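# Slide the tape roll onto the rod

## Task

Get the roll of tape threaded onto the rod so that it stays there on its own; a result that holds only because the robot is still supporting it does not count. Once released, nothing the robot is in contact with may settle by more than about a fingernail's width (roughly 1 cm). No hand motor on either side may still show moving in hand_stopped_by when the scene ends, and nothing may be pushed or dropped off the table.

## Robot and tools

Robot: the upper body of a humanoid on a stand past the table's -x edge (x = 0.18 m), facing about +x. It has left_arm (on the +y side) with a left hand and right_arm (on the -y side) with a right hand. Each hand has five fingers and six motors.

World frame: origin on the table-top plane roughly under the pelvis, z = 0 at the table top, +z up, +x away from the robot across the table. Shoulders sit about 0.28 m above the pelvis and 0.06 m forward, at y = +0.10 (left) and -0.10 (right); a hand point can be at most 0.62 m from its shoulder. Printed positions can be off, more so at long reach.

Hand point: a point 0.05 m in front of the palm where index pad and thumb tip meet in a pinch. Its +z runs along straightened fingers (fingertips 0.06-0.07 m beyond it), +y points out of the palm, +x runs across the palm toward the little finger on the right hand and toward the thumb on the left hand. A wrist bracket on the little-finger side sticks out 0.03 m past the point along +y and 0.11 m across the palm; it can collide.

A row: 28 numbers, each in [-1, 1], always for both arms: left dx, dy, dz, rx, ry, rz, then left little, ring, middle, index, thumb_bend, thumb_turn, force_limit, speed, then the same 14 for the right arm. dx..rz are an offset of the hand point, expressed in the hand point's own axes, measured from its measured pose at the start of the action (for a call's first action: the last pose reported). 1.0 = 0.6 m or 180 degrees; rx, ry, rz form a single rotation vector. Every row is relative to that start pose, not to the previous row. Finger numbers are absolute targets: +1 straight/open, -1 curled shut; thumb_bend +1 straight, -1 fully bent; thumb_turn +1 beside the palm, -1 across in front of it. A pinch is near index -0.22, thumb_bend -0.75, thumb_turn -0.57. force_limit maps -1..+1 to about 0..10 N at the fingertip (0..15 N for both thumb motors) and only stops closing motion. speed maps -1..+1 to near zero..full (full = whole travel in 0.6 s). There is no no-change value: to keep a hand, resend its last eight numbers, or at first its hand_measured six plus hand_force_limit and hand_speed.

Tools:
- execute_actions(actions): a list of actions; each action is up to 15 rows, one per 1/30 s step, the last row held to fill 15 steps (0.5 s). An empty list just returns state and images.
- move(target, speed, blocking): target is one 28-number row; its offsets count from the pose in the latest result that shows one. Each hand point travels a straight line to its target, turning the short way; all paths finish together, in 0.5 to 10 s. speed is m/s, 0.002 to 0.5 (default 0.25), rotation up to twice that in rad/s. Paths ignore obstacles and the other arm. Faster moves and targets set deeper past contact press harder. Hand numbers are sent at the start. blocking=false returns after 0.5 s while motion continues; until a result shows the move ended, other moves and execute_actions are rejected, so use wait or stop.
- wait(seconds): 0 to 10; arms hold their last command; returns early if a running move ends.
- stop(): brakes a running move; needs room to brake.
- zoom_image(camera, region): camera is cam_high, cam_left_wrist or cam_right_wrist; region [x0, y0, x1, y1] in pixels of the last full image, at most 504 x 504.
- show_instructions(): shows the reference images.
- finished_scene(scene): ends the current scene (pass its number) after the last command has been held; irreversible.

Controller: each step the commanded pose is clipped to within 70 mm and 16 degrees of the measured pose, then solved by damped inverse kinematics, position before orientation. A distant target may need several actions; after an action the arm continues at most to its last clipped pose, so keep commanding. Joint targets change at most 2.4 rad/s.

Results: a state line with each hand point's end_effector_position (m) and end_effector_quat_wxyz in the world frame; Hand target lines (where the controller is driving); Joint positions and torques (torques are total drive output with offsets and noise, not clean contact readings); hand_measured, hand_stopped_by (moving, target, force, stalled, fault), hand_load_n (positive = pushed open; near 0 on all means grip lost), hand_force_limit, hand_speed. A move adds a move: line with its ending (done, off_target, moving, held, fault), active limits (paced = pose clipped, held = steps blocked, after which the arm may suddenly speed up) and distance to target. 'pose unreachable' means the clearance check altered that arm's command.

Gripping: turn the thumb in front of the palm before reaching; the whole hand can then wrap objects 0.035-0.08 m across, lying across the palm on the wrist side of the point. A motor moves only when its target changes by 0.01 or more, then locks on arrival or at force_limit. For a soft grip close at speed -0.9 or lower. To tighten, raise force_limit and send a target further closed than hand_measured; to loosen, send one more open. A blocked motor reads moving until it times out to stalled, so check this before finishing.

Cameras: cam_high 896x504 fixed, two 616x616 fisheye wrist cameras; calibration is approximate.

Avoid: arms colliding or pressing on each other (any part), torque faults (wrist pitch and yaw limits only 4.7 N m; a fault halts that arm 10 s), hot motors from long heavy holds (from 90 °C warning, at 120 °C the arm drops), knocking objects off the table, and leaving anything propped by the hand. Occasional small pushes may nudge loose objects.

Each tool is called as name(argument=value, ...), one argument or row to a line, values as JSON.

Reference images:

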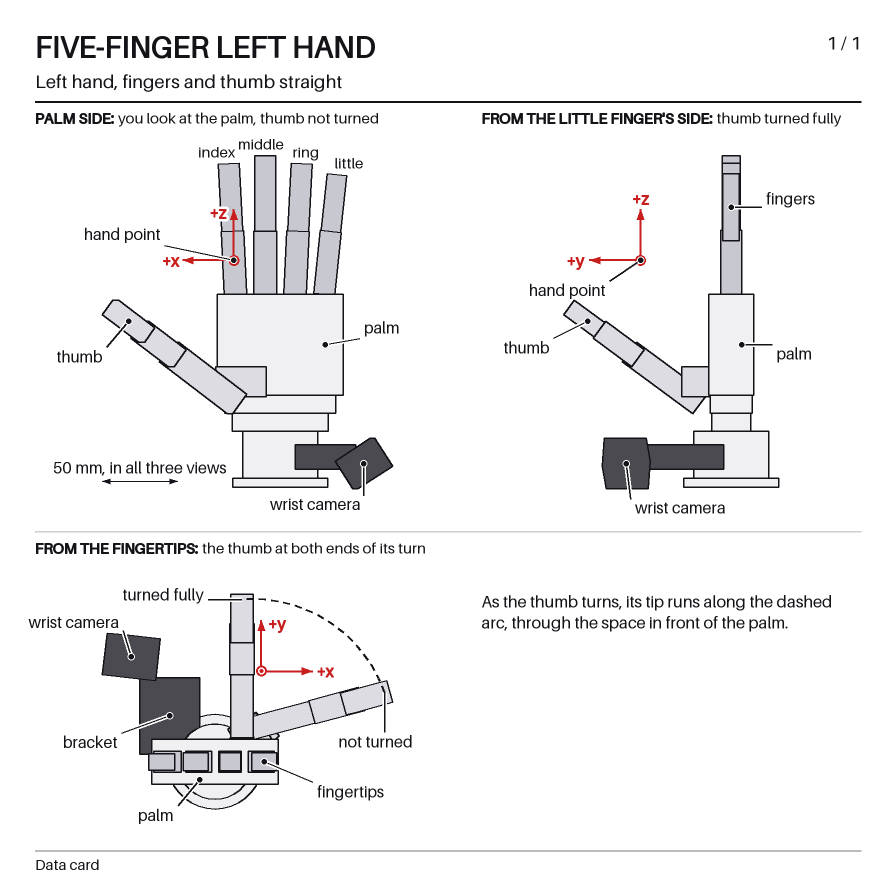

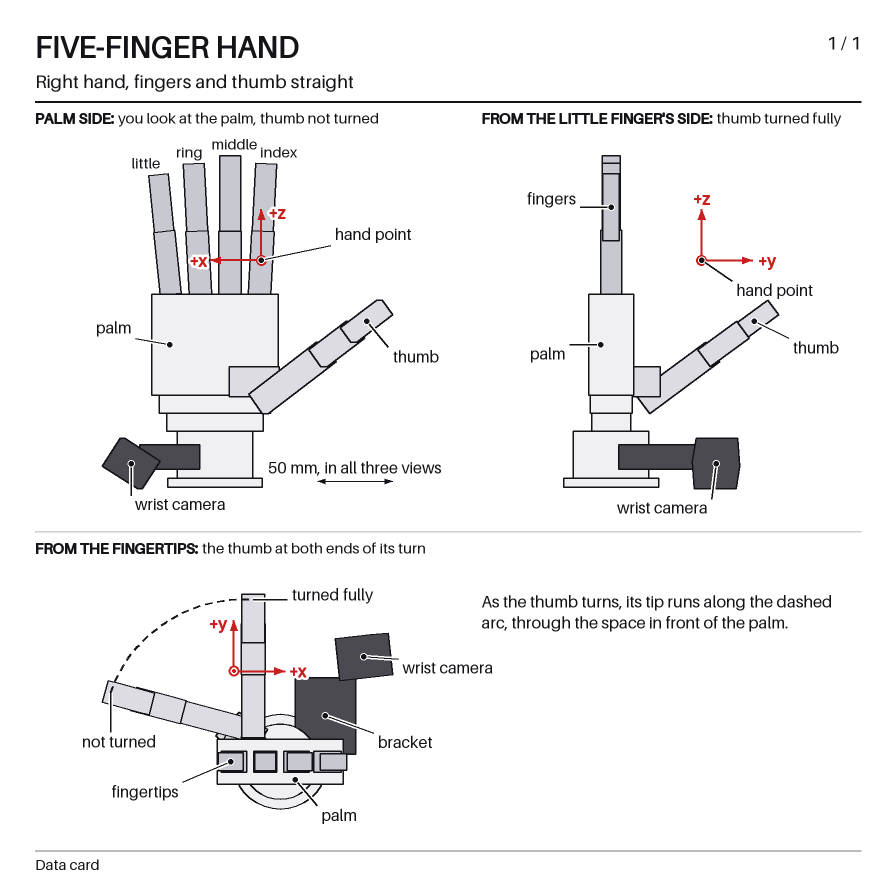

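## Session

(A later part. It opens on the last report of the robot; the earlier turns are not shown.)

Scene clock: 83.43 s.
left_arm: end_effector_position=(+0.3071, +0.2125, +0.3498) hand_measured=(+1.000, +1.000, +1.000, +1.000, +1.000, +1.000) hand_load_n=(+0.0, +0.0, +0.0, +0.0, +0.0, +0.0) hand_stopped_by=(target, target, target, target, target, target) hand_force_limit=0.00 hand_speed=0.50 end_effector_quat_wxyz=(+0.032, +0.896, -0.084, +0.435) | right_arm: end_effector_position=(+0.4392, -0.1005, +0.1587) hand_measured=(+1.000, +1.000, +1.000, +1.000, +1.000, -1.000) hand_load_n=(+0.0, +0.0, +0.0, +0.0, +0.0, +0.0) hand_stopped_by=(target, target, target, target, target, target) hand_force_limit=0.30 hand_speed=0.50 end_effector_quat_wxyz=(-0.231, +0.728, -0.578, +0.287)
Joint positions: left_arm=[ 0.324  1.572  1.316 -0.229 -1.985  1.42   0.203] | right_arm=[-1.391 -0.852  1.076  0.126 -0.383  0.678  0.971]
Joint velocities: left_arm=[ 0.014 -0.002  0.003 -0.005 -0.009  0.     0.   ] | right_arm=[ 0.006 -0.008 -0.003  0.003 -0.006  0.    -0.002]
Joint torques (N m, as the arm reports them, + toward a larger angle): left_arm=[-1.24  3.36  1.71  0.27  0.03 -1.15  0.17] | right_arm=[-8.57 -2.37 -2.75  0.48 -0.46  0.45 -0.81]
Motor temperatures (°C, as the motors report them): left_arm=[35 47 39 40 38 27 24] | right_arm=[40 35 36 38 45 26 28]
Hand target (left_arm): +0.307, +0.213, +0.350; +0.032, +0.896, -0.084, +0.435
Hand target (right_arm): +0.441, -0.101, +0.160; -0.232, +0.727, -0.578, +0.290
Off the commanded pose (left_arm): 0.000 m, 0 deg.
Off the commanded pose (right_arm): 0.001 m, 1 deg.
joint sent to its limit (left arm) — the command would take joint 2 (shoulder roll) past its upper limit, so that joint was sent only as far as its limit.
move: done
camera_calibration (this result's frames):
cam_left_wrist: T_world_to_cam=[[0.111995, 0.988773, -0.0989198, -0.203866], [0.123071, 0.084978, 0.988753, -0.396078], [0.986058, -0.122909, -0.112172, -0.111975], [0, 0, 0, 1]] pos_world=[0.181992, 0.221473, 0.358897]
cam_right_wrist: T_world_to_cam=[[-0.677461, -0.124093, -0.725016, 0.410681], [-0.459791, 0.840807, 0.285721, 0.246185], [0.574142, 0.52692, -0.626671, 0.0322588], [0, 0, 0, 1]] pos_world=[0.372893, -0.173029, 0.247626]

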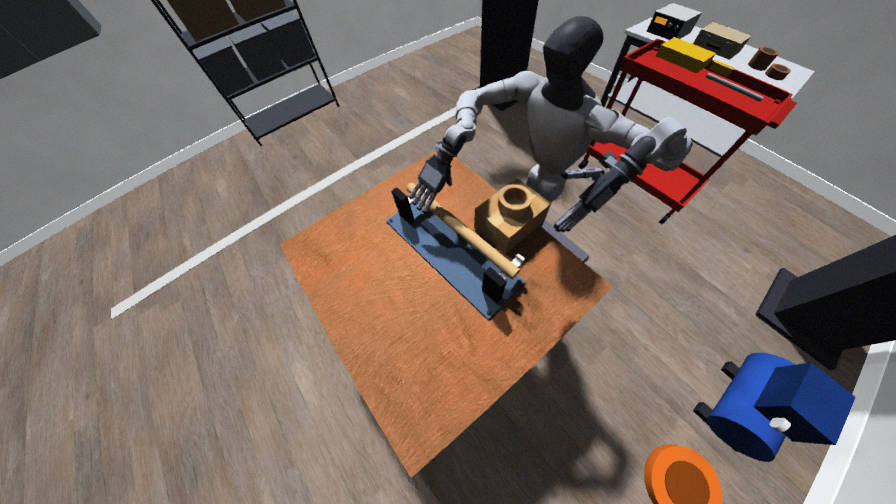

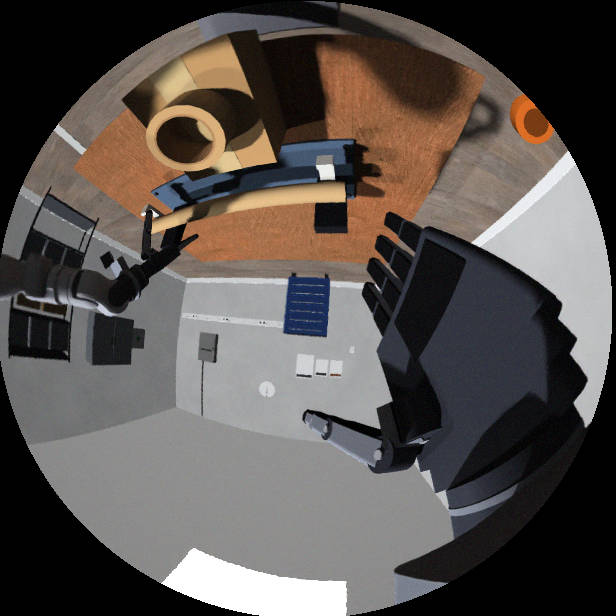

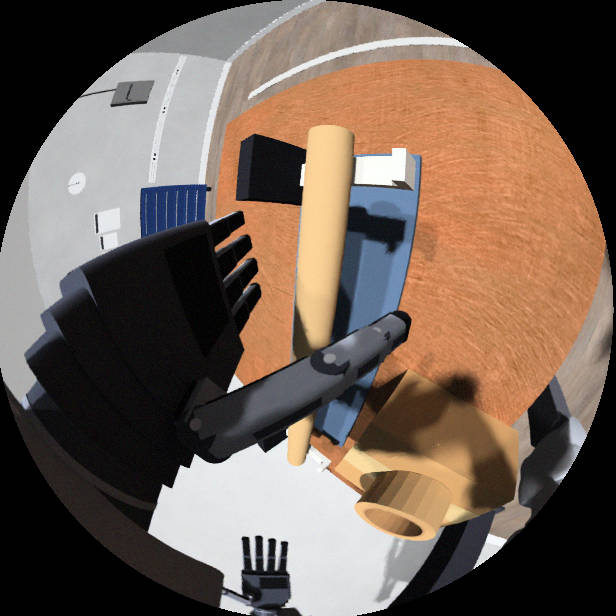

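move(
  speed=0.06,
  target=[0,0,0,0,0,0, 1,1,1,1,1,1,0,0.5, -0.006,0.022,0.024,0,0,0, 1,1,1,1,1,-1,0.3,0.5],
)

move(
  target=[0,0,0,0,0,0, 1,1,1,1,1,1,0,0.5, 0,0,0,0,0,0, -1,-1,-1,-1,-0.6,-1,0.5,0.3],
)

Scene clock: 88.60 s.
left_arm: end_effector_position=(+0.3071, +0.2125, +0.3498) hand_measured=(+1.000, +1.000, +1.000, +1.000, +1.000, +1.000) hand_load_n=(+0.0, +0.0, +0.0, +0.0, +0.0, +0.0) hand_stopped_by=(target, target, target, target, target, target) hand_force_limit=0.00 hand_speed=0.50 end_effector_quat_wxyz=(+0.032, +0.896, -0.084, +0.435) | right_arm: end_effector_position=(+0.4386, -0.0999, +0.1392) hand_measured=(+1.000, +1.000, +1.000, +1.000, +1.000, -1.000) hand_load_n=(+0.0, +0.0, +0.0, +0.0, +0.0, +0.0) hand_stopped_by=(target, target, target, target, target, target) hand_force_limit=0.30 hand_speed=0.50 end_effector_quat_wxyz=(-0.231, +0.728, -0.579, +0.285)
Joint positions: left_arm=[ 0.324  1.572  1.316 -0.229 -1.985  1.42   0.203] | right_arm=[-1.342 -0.827  1.087  0.147 -0.383  0.678  0.91 ]
Joint velocities: left_arm=[-0.011 -0.002 -0.003  0.    -0.008  0.     0.   ] | right_arm=[ 0.02   0.003  0.    -0.003  0.006  0.    -0.002]
Joint torques (N m, as the arm reports them, + toward a larger angle): left_arm=[-1.23  3.39  1.71  0.27  0.04 -1.15  0.17] | right_arm=[-8.3  -2.71 -2.34  0.1  -0.55  0.42 -0.85]
Motor temperatures (°C, as the motors report them): left_arm=[35 47 39 40 38 28 24] | right_arm=[42 35 37 38 45 25 29]
Hand target (left_arm): +0.307, +0.213, +0.350; +0.032, +0.896, -0.084, +0.435
Hand target (right_arm): +0.439, -0.100, +0.139; -0.231, +0.728, -0.579, +0.287
Off the commanded pose (left_arm): 0.000 m, 0 deg.
Off the commanded pose (right_arm): 0.001 m, 0 deg.
joint sent to its limit (left arm) — the command would take joint 2 (shoulder roll) past its upper limit, so that joint was sent only as far as its limit.
move: done
camera_calibration (this result's frames):
cam_left_wrist: T_world_to_cam=[[0.111995, 0.988773, -0.0989199, -0.203866], [0.123071, 0.0849781, 0.988753, -0.396078], [0.986058, -0.12291, -0.112172, -0.111975], [0, 0, 0, 1]] pos_world=[0.181992, 0.221473, 0.358897]
cam_right_wrist: T_world_to_cam=[[-0.67986, -0.120802, -0.723324, 0.397371], [-0.458119, 0.840159, 0.290276, 0.249594], [0.572641, 0.528715, -0.626532, 0.0209008], [0, 0, 0, 1]] pos_world=[0.372531, -0.172746, 0.228072]

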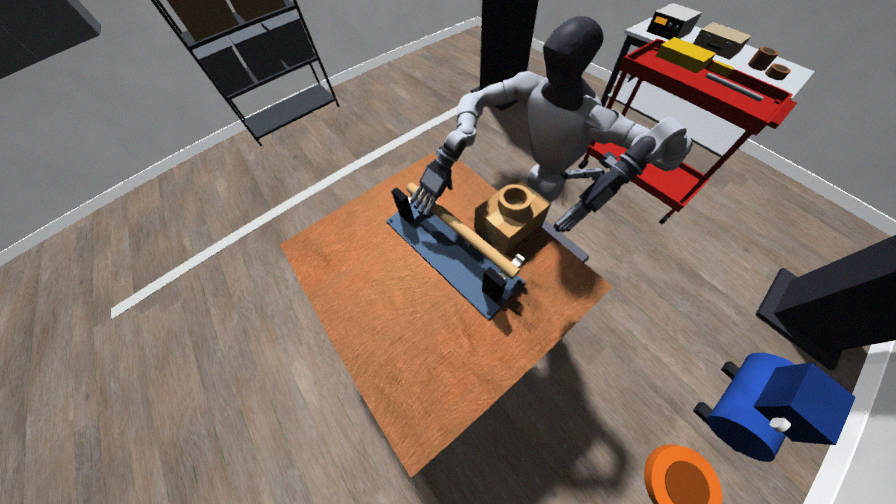

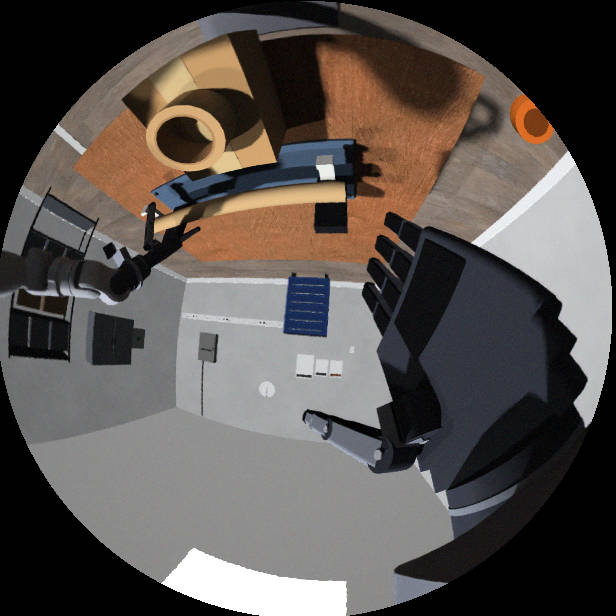

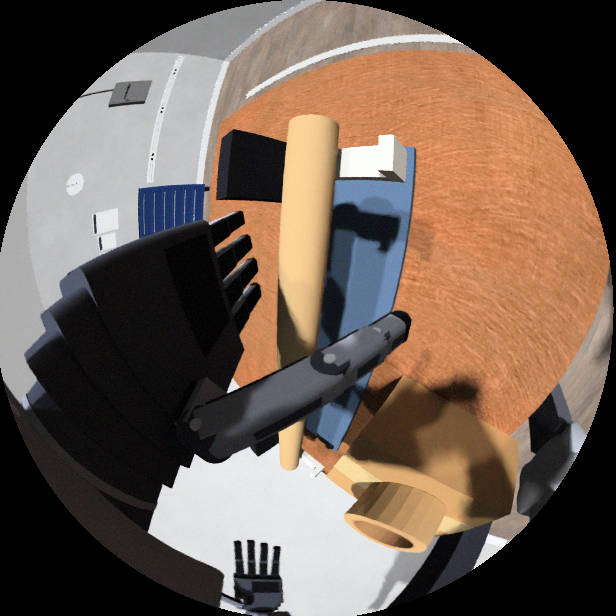

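Scene clock: 89.83 s.
left_arm: end_effector_position=(+0.3071, +0.2125, +0.3498) hand_measured=(+1.000, +1.000, +1.000, +1.000, +1.000, +1.000) hand_load_n=(+0.0, +0.0, +0.0, +0.0, +0.0, +0.0) hand_stopped_by=(target, target, target, target, target, target) hand_force_limit=0.00 hand_speed=0.50 end_effector_quat_wxyz=(+0.032, +0.896, -0.084, +0.435) | right_arm: end_effector_position=(+0.4387, -0.1018, +0.1384) hand_measured=(-1.000, -1.000, -0.574, -1.000, -0.024, -1.000) hand_load_n=(+0.0, +0.0, +9.5, +0.0, +12.5, +1.5) hand_stopped_by=(target, target, force, target, force, target) hand_force_limit=0.50 hand_speed=0.30 end_effector_quat_wxyz=(-0.229, +0.727, -0.580, +0.286)
Joint positions: left_arm=[ 0.324  1.572  1.316 -0.229 -1.985  1.42   0.203] | right_arm=[-1.34  -0.83   1.089  0.148 -0.384  0.68   0.909]
Joint velocities: left_arm=[-0.005  0.    -0.014  0.012  0.     0.     0.   ] | right_arm=[-0.009 -0.009  0.014  0.003  0.017  0.     0.   ]
Joint torques (N m, as the arm reports them, + toward a larger angle): left_arm=[-1.25  3.38  1.71  0.27  0.04 -1.15  0.17] | right_arm=[-8.49 -3.07 -3.06  0.01 -0.4   0.21 -0.44]
Motor temperatures (°C, as the motors report them): left_arm=[35 47 39 40 38 28 24] | right_arm=[43 35 37 38 45 25 29]
Hand target (left_arm): +0.307, +0.213, +0.350; +0.032, +0.896, -0.084, +0.435
Hand target (right_arm): +0.439, -0.100, +0.139; -0.231, +0.728, -0.579, +0.285
Off the commanded pose (left_arm): 0.000 m, 0 deg.
Off the commanded pose (right_arm): 0.002 m, 0 deg.
joint sent to its limit (left arm) — the command would take joint 2 (shoulder roll) past its upper limit, so that joint was sent only as far as its limit.
move: done
camera_calibration (this result's frames):
cam_left_wrist: T_world_to_cam=[[0.111995, 0.988773, -0.0989198, -0.203866], [0.123071, 0.0849779, 0.988753, -0.396078], [0.986058, -0.12291, -0.112172, -0.111975], [0, 0, 0, 1]] pos_world=[0.181992, 0.221473, 0.358897]
cam_right_wrist: T_world_to_cam=[[-0.680411, -0.120653, -0.72283, 0.396727], [-0.454624, 0.843104, 0.287215, 0.250683], [0.574768, 0.52404, -0.628509, 0.0202233], [0, 0, 0, 1]] pos_world=[0.37228, -0.174083, 0.227477]

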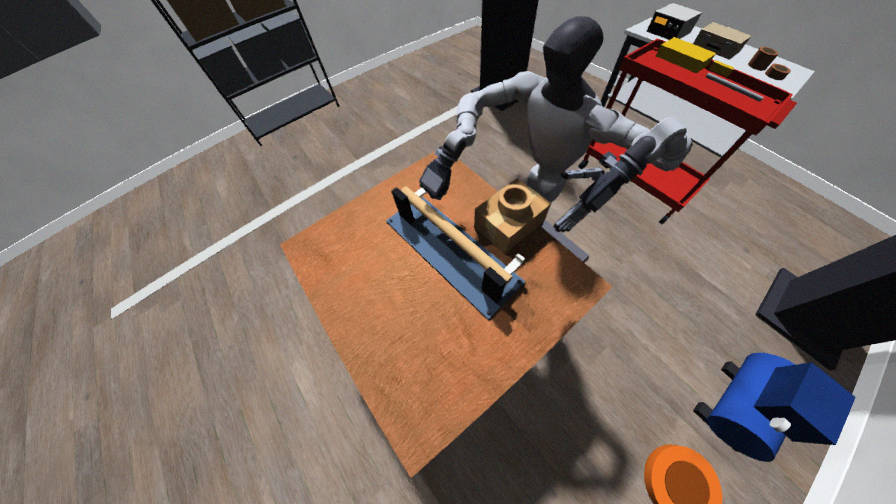

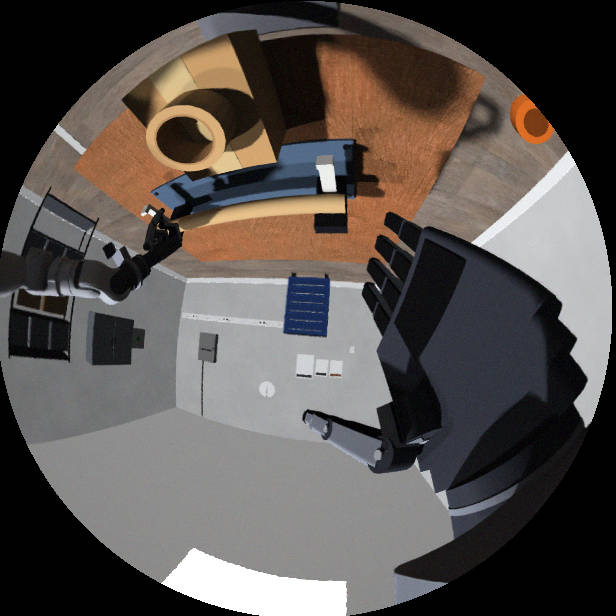

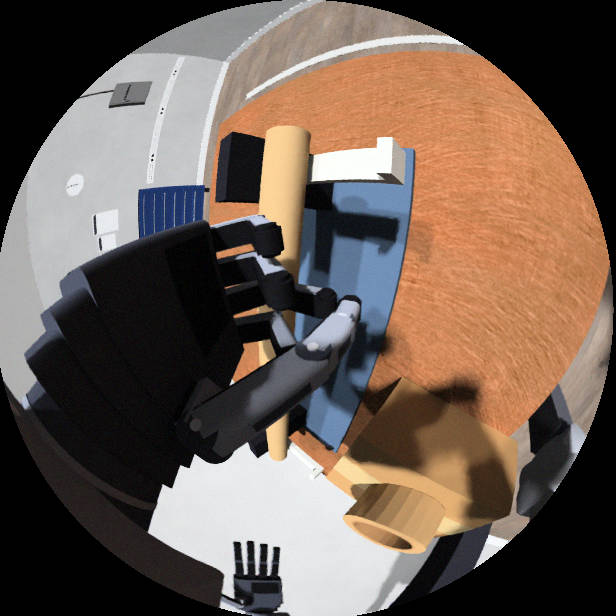

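move(
  target=[0,0,0,0,0,0, 1,1,1,1,1,1,0,0.5, -0.02,0.09,0.096,0,0,0, 1,1,1,1,1,-1,0.3,0.6],
)

move(
  target=[0,0,0,0,0,0, 1,1,1,1,1,1,0,0.5, -0.11,-0.1,0.06,0,0,0, 1,1,1,1,1,-1,0.3,0.6],
)

move(
  speed=0.08,
  target=[0,0,0,0,0,0, 1,1,1,1,1,1,0,0.5, -0.02,0.078,0.084,0,0,0, 1,1,1,1,1,-1,0.3,0.6],
)

Scene clock: 96.37 s.
left_arm: end_effector_position=(+0.3071, +0.2125, +0.3498) hand_measured=(+1.000, +1.000, +1.000, +1.000, +1.000, +1.000) hand_load_n=(+0.0, +0.0, +0.0, +0.0, +0.0, +0.0) hand_stopped_by=(target, target, target, target, target, target) hand_force_limit=0.00 hand_speed=0.50 end_effector_quat_wxyz=(+0.032, +0.896, -0.084, +0.435) | right_arm: end_effector_position=(+0.4361, -0.1054, +0.0559) hand_measured=(+1.000, +1.000, +1.000, +1.000, +1.000, -1.000) hand_load_n=(+0.0, +0.0, +0.0, +0.0, +0.0, +0.0) hand_stopped_by=(target, target, target, target, target, target) hand_force_limit=0.30 hand_speed=0.60 end_effector_quat_wxyz=(-0.224, +0.726, -0.585, +0.284)
Joint positions: left_arm=[ 0.324  1.572  1.316 -0.229 -1.985  1.42   0.203] | right_arm=[-1.165 -0.682  1.128  0.376 -0.388  0.599  0.648]
Joint velocities: left_arm=[-0.002  0.011 -0.002  0.002 -0.003  0.     0.   ] | right_arm=[-0.003  0.005  0.015  0.008  0.005  0.     0.   ]
Joint torques (N m, as the arm reports them, + toward a larger angle): left_arm=[-1.25  3.37  1.7   0.27  0.04 -1.15  0.17] | right_arm=[-8.6  -2.49 -2.71 -0.1  -0.38  0.31 -0.82]
Motor temperatures (°C, as the motors report them): left_arm=[35 47 39 40 38 28 24] | right_arm=[45 34 37 38 45 25 29]
Hand target (left_arm): +0.307, +0.213, +0.350; +0.032, +0.896, -0.084, +0.435
Hand target (right_arm): +0.438, -0.104, +0.058; -0.228, +0.725, -0.583, +0.286
Off the commanded pose (left_arm): 0.000 m, 0 deg.
Off the commanded pose (right_arm): 0.004 m, 1 deg.
joint sent to its limit (left arm) — the command would take joint 2 (shoulder roll) past its upper limit, so that joint was sent only as far as its limit.
move: off_target (right_arm)
camera_calibration (this result's frames):
cam_left_wrist: T_world_to_cam=[[0.111995, 0.988773, -0.0989199, -0.203866], [0.123071, 0.0849781, 0.988753, -0.396078], [0.986058, -0.12291, -0.112172, -0.111975], [0, 0, 0, 1]] pos_world=[0.181992, 0.221473, 0.358897]
cam_right_wrist: T_world_to_cam=[[-0.688961, -0.11461, -0.71568, 0.338892], [-0.443149, 0.847967, 0.29081, 0.27149], [0.573543, 0.51751, -0.635005, -0.02812], [0, 0, 0, 1]] pos_world=[0.369922, -0.176822, 0.14573]

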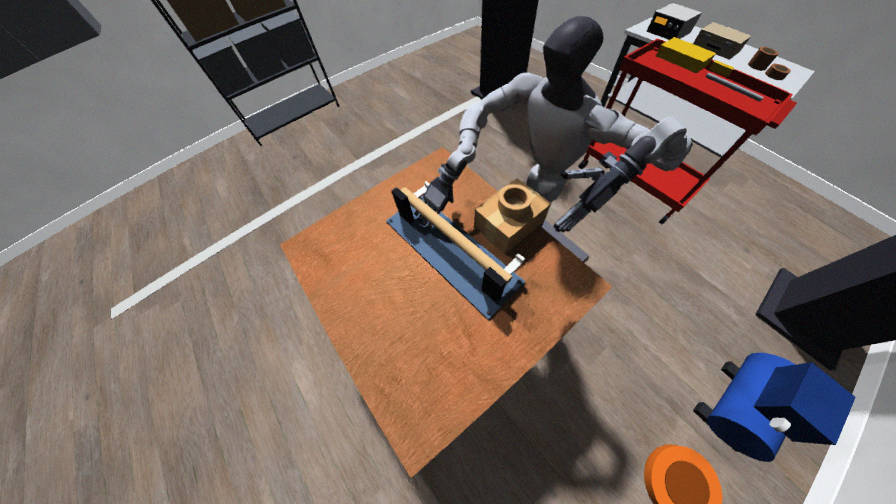

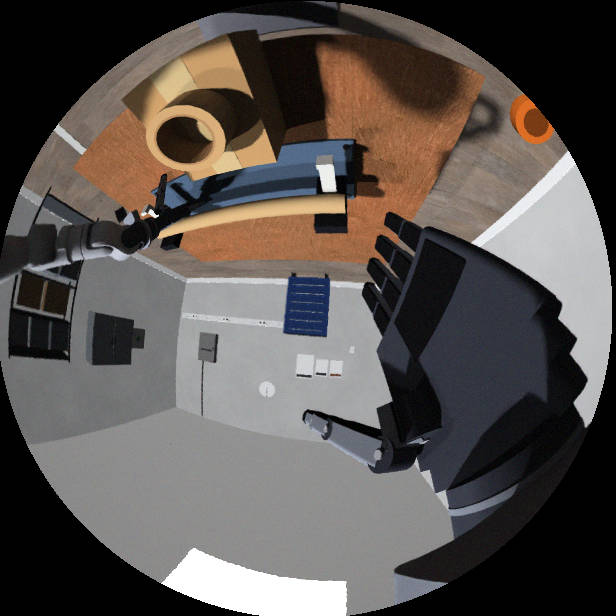

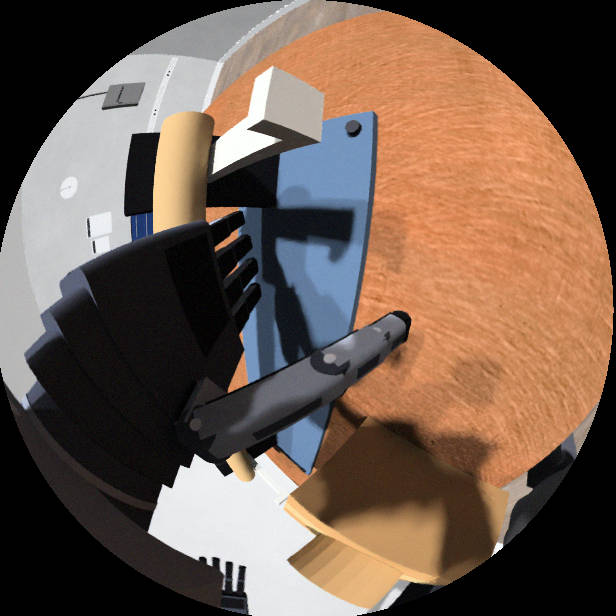

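Scene clock: 106.93 s.
left_arm: end_effector_position=(+0.3071, +0.2125, +0.3498) hand_measured=(+1.000, +1.000, +1.000, +1.000, +1.000, +1.000) hand_load_n=(+0.0, +0.0, +0.0, +0.0, +0.0, +0.0) hand_stopped_by=(target, target, target, target, target, target) hand_force_limit=0.00 hand_speed=0.50 end_effector_quat_wxyz=(+0.032, +0.896, -0.084, +0.435) | right_arm: end_effector_position=(+0.4430, -0.0760, +0.0398) hand_measured=(+1.000, +1.000, +1.000, +1.000, +1.000, -1.000) hand_load_n=(+0.0, +0.0, +0.5, +0.0, +0.0, +0.0) hand_stopped_by=(target, target, target, target, target, target) hand_force_limit=0.30 hand_speed=0.60 end_effector_quat_wxyz=(-0.168, +0.681, -0.665, +0.257)
Joint positions: left_arm=[ 0.324  1.572  1.316 -0.229 -1.985  1.42   0.203] | right_arm=[-1.303 -0.342  1.117  0.881 -0.339  0.622  0.708]
Joint velocities: left_arm=[0.002 0.003 0.    0.009 0.003 0.    0.   ] | right_arm=[-0.005 -0.003  0.008  0.015  0.006  0.     0.   ]
Joint torques (N m, as the arm reports them, + toward a larger angle): left_arm=[-1.24  3.38  1.73  0.25  0.02 -1.15  0.17] | right_arm=[-10.42  -2.57  -1.22  -0.16  -0.34  -0.27  -1.56]
Motor temperatures (°C, as the motors report them): left_arm=[35 47 39 40 38 28 24] | right_arm=[51 34 36 38 45 26 31]
Hand target (left_arm): +0.307, +0.213, +0.350; +0.032, +0.896, -0.084, +0.435
Hand target (right_arm): +0.444, -0.077, +0.038; -0.169, +0.685, -0.659, +0.260
Off the commanded pose (left_arm): 0.000 m, 0 deg.
Off the commanded pose (right_arm): 0.072 m, 13 deg.
TORQUE FAULT: the external load on joint 7 (wrist yaw) of the right arm reached its load limit, and that arm stopped for 10 seconds. That time counts as 19 of the actions that you can send in this scene. A torque fault stops only its own arm. That arm's remaining commands of this call were not run. That arm holds where it stopped, with its grip as last carried out, and accepts commands again: back off and push less far. That arm stops again, at the same cost, whenever a joint's load reaches its limit.
move: fault (right_arm); limits=paced
camera_calibration (this result's frames):
cam_left_wrist: T_world_to_cam=[[0.111995, 0.988773, -0.0989198, -0.203866], [0.123071, 0.084978, 0.988753, -0.396078], [0.986058, -0.12291, -0.112172, -0.111975], [0, 0, 0, 1]] pos_world=[0.181992, 0.221473, 0.358897]
cam_right_wrist: T_world_to_cam=[[-0.77521, 0.0336149, -0.630809, 0.381589], [-0.239988, 0.908043, 0.343313, 0.166831], [0.584342, 0.417526, -0.695857, -0.0674173], [0, 0, 0, 1]] pos_world=[0.375244, -0.136168, 0.136522]

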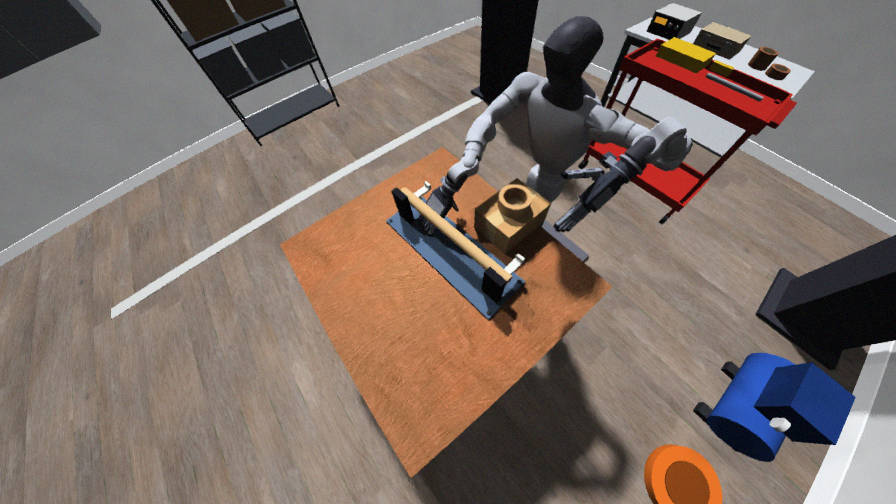

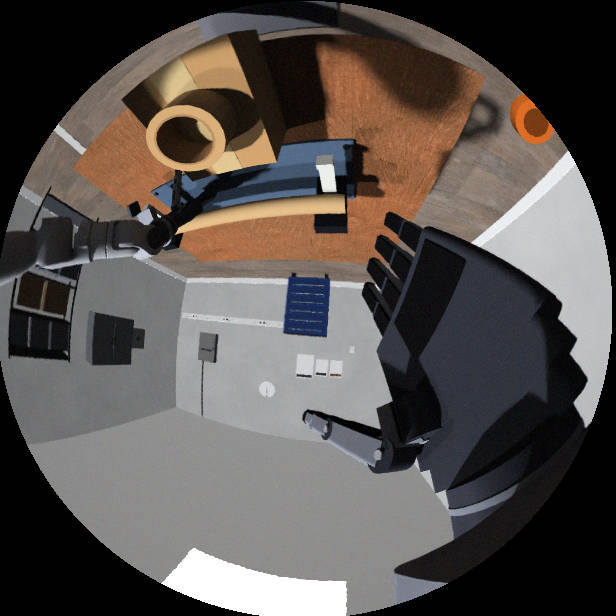

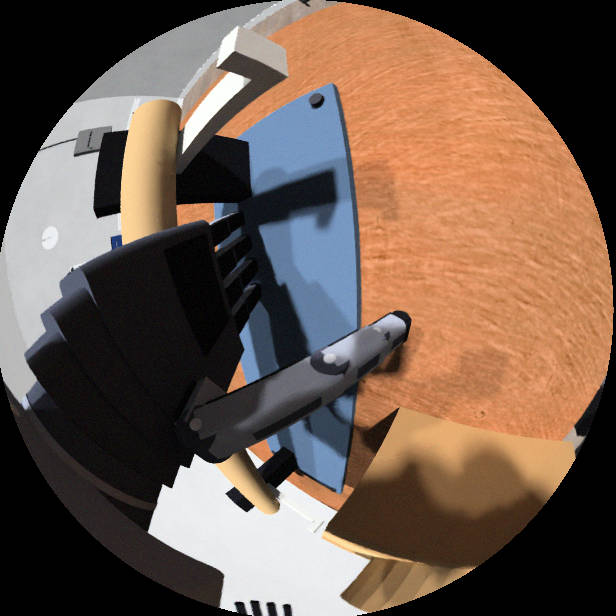

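not run: a fault stop came before this call.

move(
  speed=0.1,
  target=[0,0,0,0,0,0, 1,1,1,1,1,1,0,0.5, 0,0.02,-0.07,0,0,0, 1,1,1,1,1,-1,0.3,0.6],
)

move(
  target=[0,0,0,0,0,0, 1,1,1,1,1,1,0,0.5, 0.03,-0.2,-0.2,0,0,0, 1,1,1,1,1,-1,0.3,0.6],
)

Scene clock: 112.80 s.
left_arm: end_effector_position=(+0.3071, +0.2125, +0.3498) hand_measured=(+1.000, +1.000, +1.000, +1.000, +1.000, +1.000) hand_load_n=(+0.0, +0.0, +0.0, +0.0, +0.0, +0.0) hand_stopped_by=(target, target, target, target, target, target) hand_force_limit=0.00 hand_speed=0.50 end_effector_quat_wxyz=(+0.032, +0.896, -0.084, +0.435) | right_arm: end_effector_position=(+0.4091, -0.0703, +0.0688) hand_measured=(+1.000, +1.000, +1.000, +1.000, +1.000, -1.000) hand_load_n=(+0.0, +0.0, +0.0, +0.0, +0.0, +0.0) hand_stopped_by=(target, target, target, target, target, target) hand_force_limit=0.30 hand_speed=0.60 end_effector_quat_wxyz=(-0.171, +0.681, -0.665, +0.254)
Joint positions: left_arm=[ 0.324  1.572  1.316 -0.229 -1.985  1.42   0.203] | right_arm=[-1.258 -0.549  1.164  0.282 -0.383  0.996  0.87 ]
Joint velocities: left_arm=[-0.002  0.009 -0.002  0.     0.005  0.     0.   ] | right_arm=[-0.003  0.002  0.     0.     0.     0.001 -0.004]
Joint torques (N m, as the arm reports them, + toward a larger angle): left_arm=[-1.25  3.37  1.71  0.26  0.02 -1.15  0.17] | right_arm=[-8.01 -2.57 -1.64 -0.21 -0.29  0.52 -0.68]
Motor temperatures (°C, as the motors report them): left_arm=[35 47 39 40 38 28 24] | right_arm=[53 34 36 38 45 26 31]
Hand target (left_arm): +0.307, +0.213, +0.350; +0.032, +0.896, -0.084, +0.435
Hand target (right_arm): +0.410, -0.072, +0.069; -0.171, +0.680, -0.665, +0.258
Off the commanded pose (left_arm): 0.000 m, 0 deg.
Off the commanded pose (right_arm): 0.002 m, 1 deg.
joint sent to its limit (left arm) — the command would take joint 2 (shoulder roll) past its upper limit, so that joint was sent only as far as its limit.
move: done
camera_calibration (this result's frames):
cam_left_wrist: T_world_to_cam=[[0.111995, 0.988773, -0.0989197, -0.203866], [0.123071, 0.0849778, 0.988753, -0.396078], [0.986058, -0.12291, -0.112172, -0.111975], [0, 0, 0, 1]] pos_world=[0.181992, 0.221473, 0.358897]
cam_right_wrist: T_world_to_cam=[[-0.774595, 0.0390962, -0.631248, 0.373591], [-0.240554, 0.904863, 0.351222, 0.142956], [0.584924, 0.423904, -0.691497, -0.0298583], [0, 0, 0, 1]] pos_world=[0.341235, -0.131304, 0.164972]

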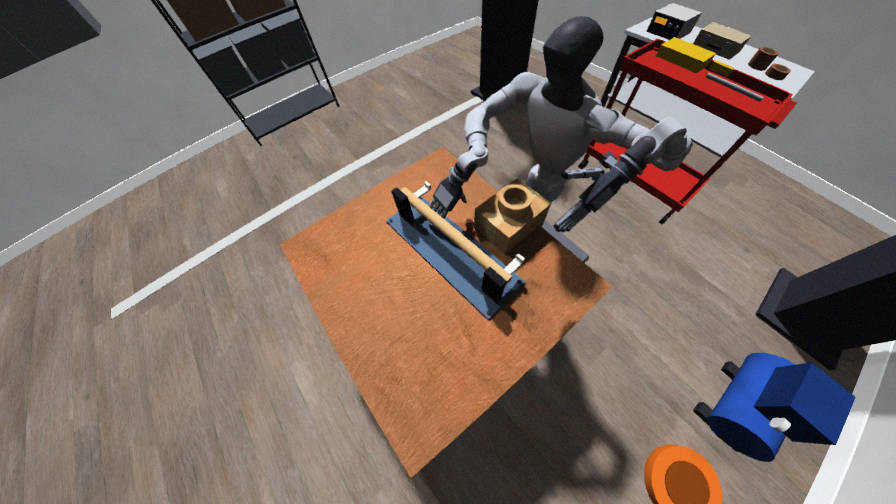

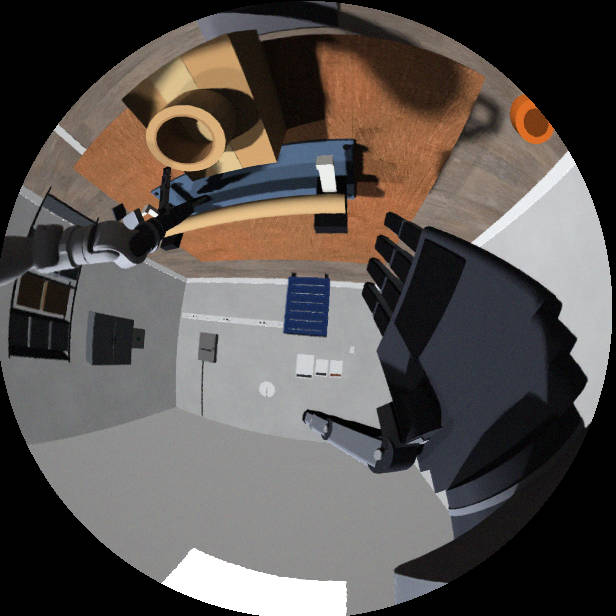

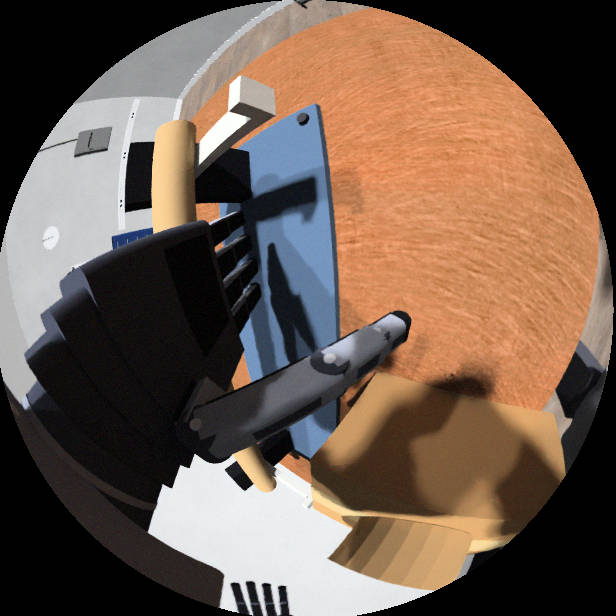

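Scene clock: 114.23 s.
left_arm: end_effector_position=(+0.3071, +0.2125, +0.3498) hand_measured=(+1.000, +1.000, +1.000, +1.000, +1.000, +1.000) hand_load_n=(+0.0, +0.0, +0.0, +0.0, +0.0, +0.0) hand_stopped_by=(target, target, target, target, target, target) hand_force_limit=0.00 hand_speed=0.50 end_effector_quat_wxyz=(+0.032, +0.896, -0.084, +0.435) | right_arm: end_effector_position=(+0.4360, -0.0642, +0.2358) hand_measured=(+1.000, +1.000, +1.000, +1.000, +1.000, -1.000) hand_load_n=(+0.0, +0.0, +0.0, +0.0, +0.0, +0.0) hand_stopped_by=(target, target, target, target, target, target) hand_force_limit=0.30 hand_speed=0.60 end_effector_quat_wxyz=(-0.173, +0.684, -0.662, +0.254)
Joint positions: left_arm=[ 0.324  1.572  1.316 -0.229 -1.985  1.42   0.203] | right_arm=[-1.624 -0.53   0.799  0.489 -0.799  0.687  1.537]
Joint velocities: left_arm=[-0.006  0.009  0.003 -0.002  0.006  0.     0.   ] | right_arm=[ 0.011 -0.009  0.017 -0.006 -0.005 -0.002  0.001]
Joint torques (N m, as the arm reports them, + toward a larger angle): left_arm=[-1.24  3.37  1.72  0.26  0.01 -1.15  0.17] | right_arm=[-9.42 -2.41 -2.55 -0.14 -0.49  0.11 -0.42]
Motor temperatures (°C, as the motors report them): left_arm=[35 47 39 40 38 28 24] | right_arm=[54 34 36 38 45 26 32]
Hand target (left_arm): +0.307, +0.213, +0.350; +0.032, +0.896, -0.084, +0.435
Hand target (right_arm): +0.436, -0.064, +0.236; -0.173, +0.684, -0.662, +0.254
Off the commanded pose (left_arm): 0.000 m, 0 deg.
Off the commanded pose (right_arm): 0.005 m, 1 deg.
joint sent to its limit (left arm) — the command would take joint 2 (shoulder roll) past its upper limit, so that joint was sent only as far as its limit.
joint sent to its limit (right arm) — the command would take joint 1 (shoulder pitch) past its lower limit, so that joint was sent only as far as its limit.
move: off_target (right_arm)
camera_calibration (this result's frames):
cam_left_wrist: T_world_to_cam=[[0.111995, 0.988773, -0.0989198, -0.203866], [0.123071, 0.084978, 0.988753, -0.396078], [0.986058, -0.12291, -0.112172, -0.111975], [0, 0, 0, 1]] pos_world=[0.181992, 0.221473, 0.358897]
cam_right_wrist: T_world_to_cam=[[-0.773647, 0.031755, -0.63282, 0.499103], [-0.250422, 0.902105, 0.351419, 0.0893774], [0.58203, 0.430346, -0.689959, 0.0685733], [0, 0, 0, 1]] pos_world=[0.3686, -0.125987, 0.331746]

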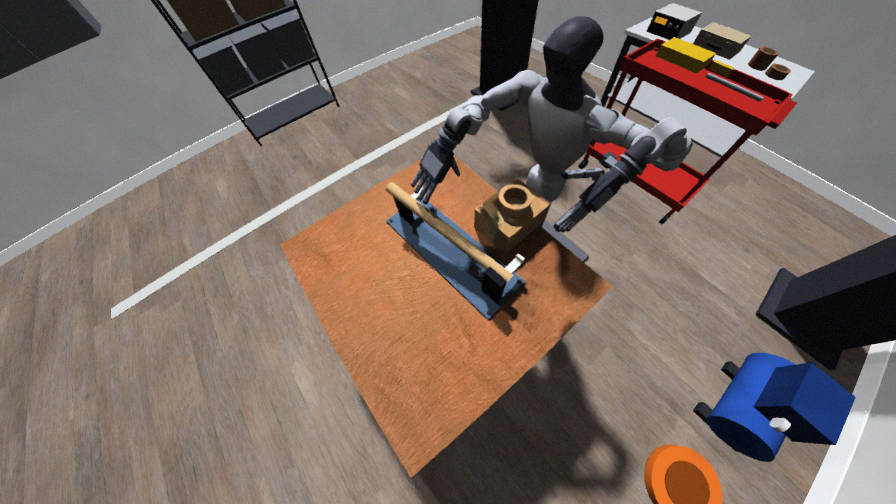

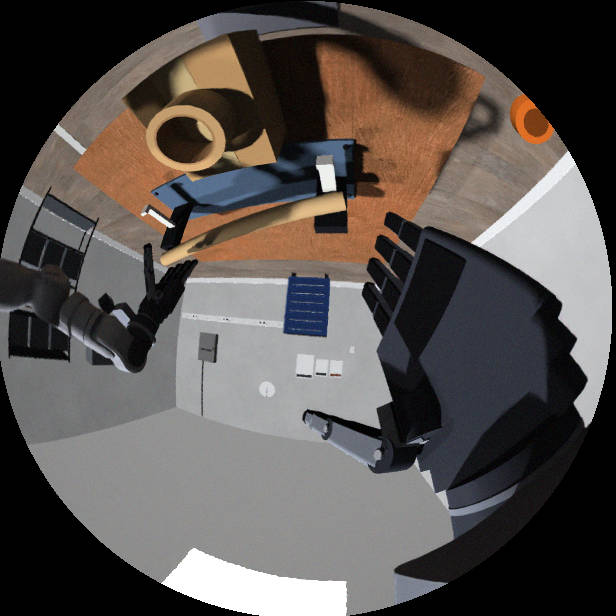

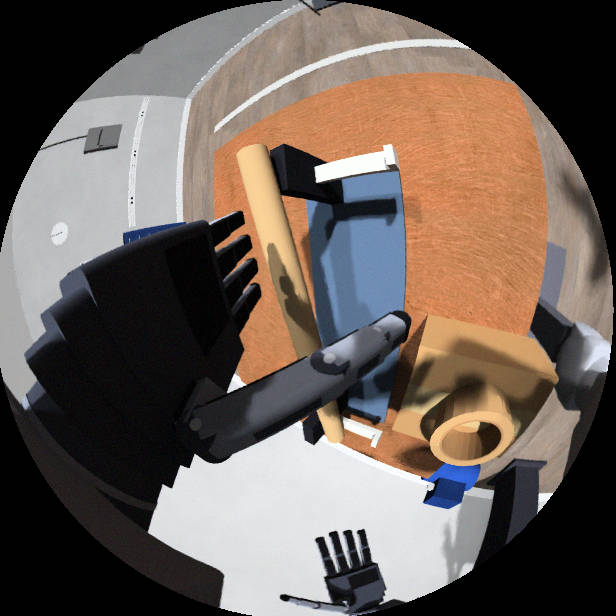

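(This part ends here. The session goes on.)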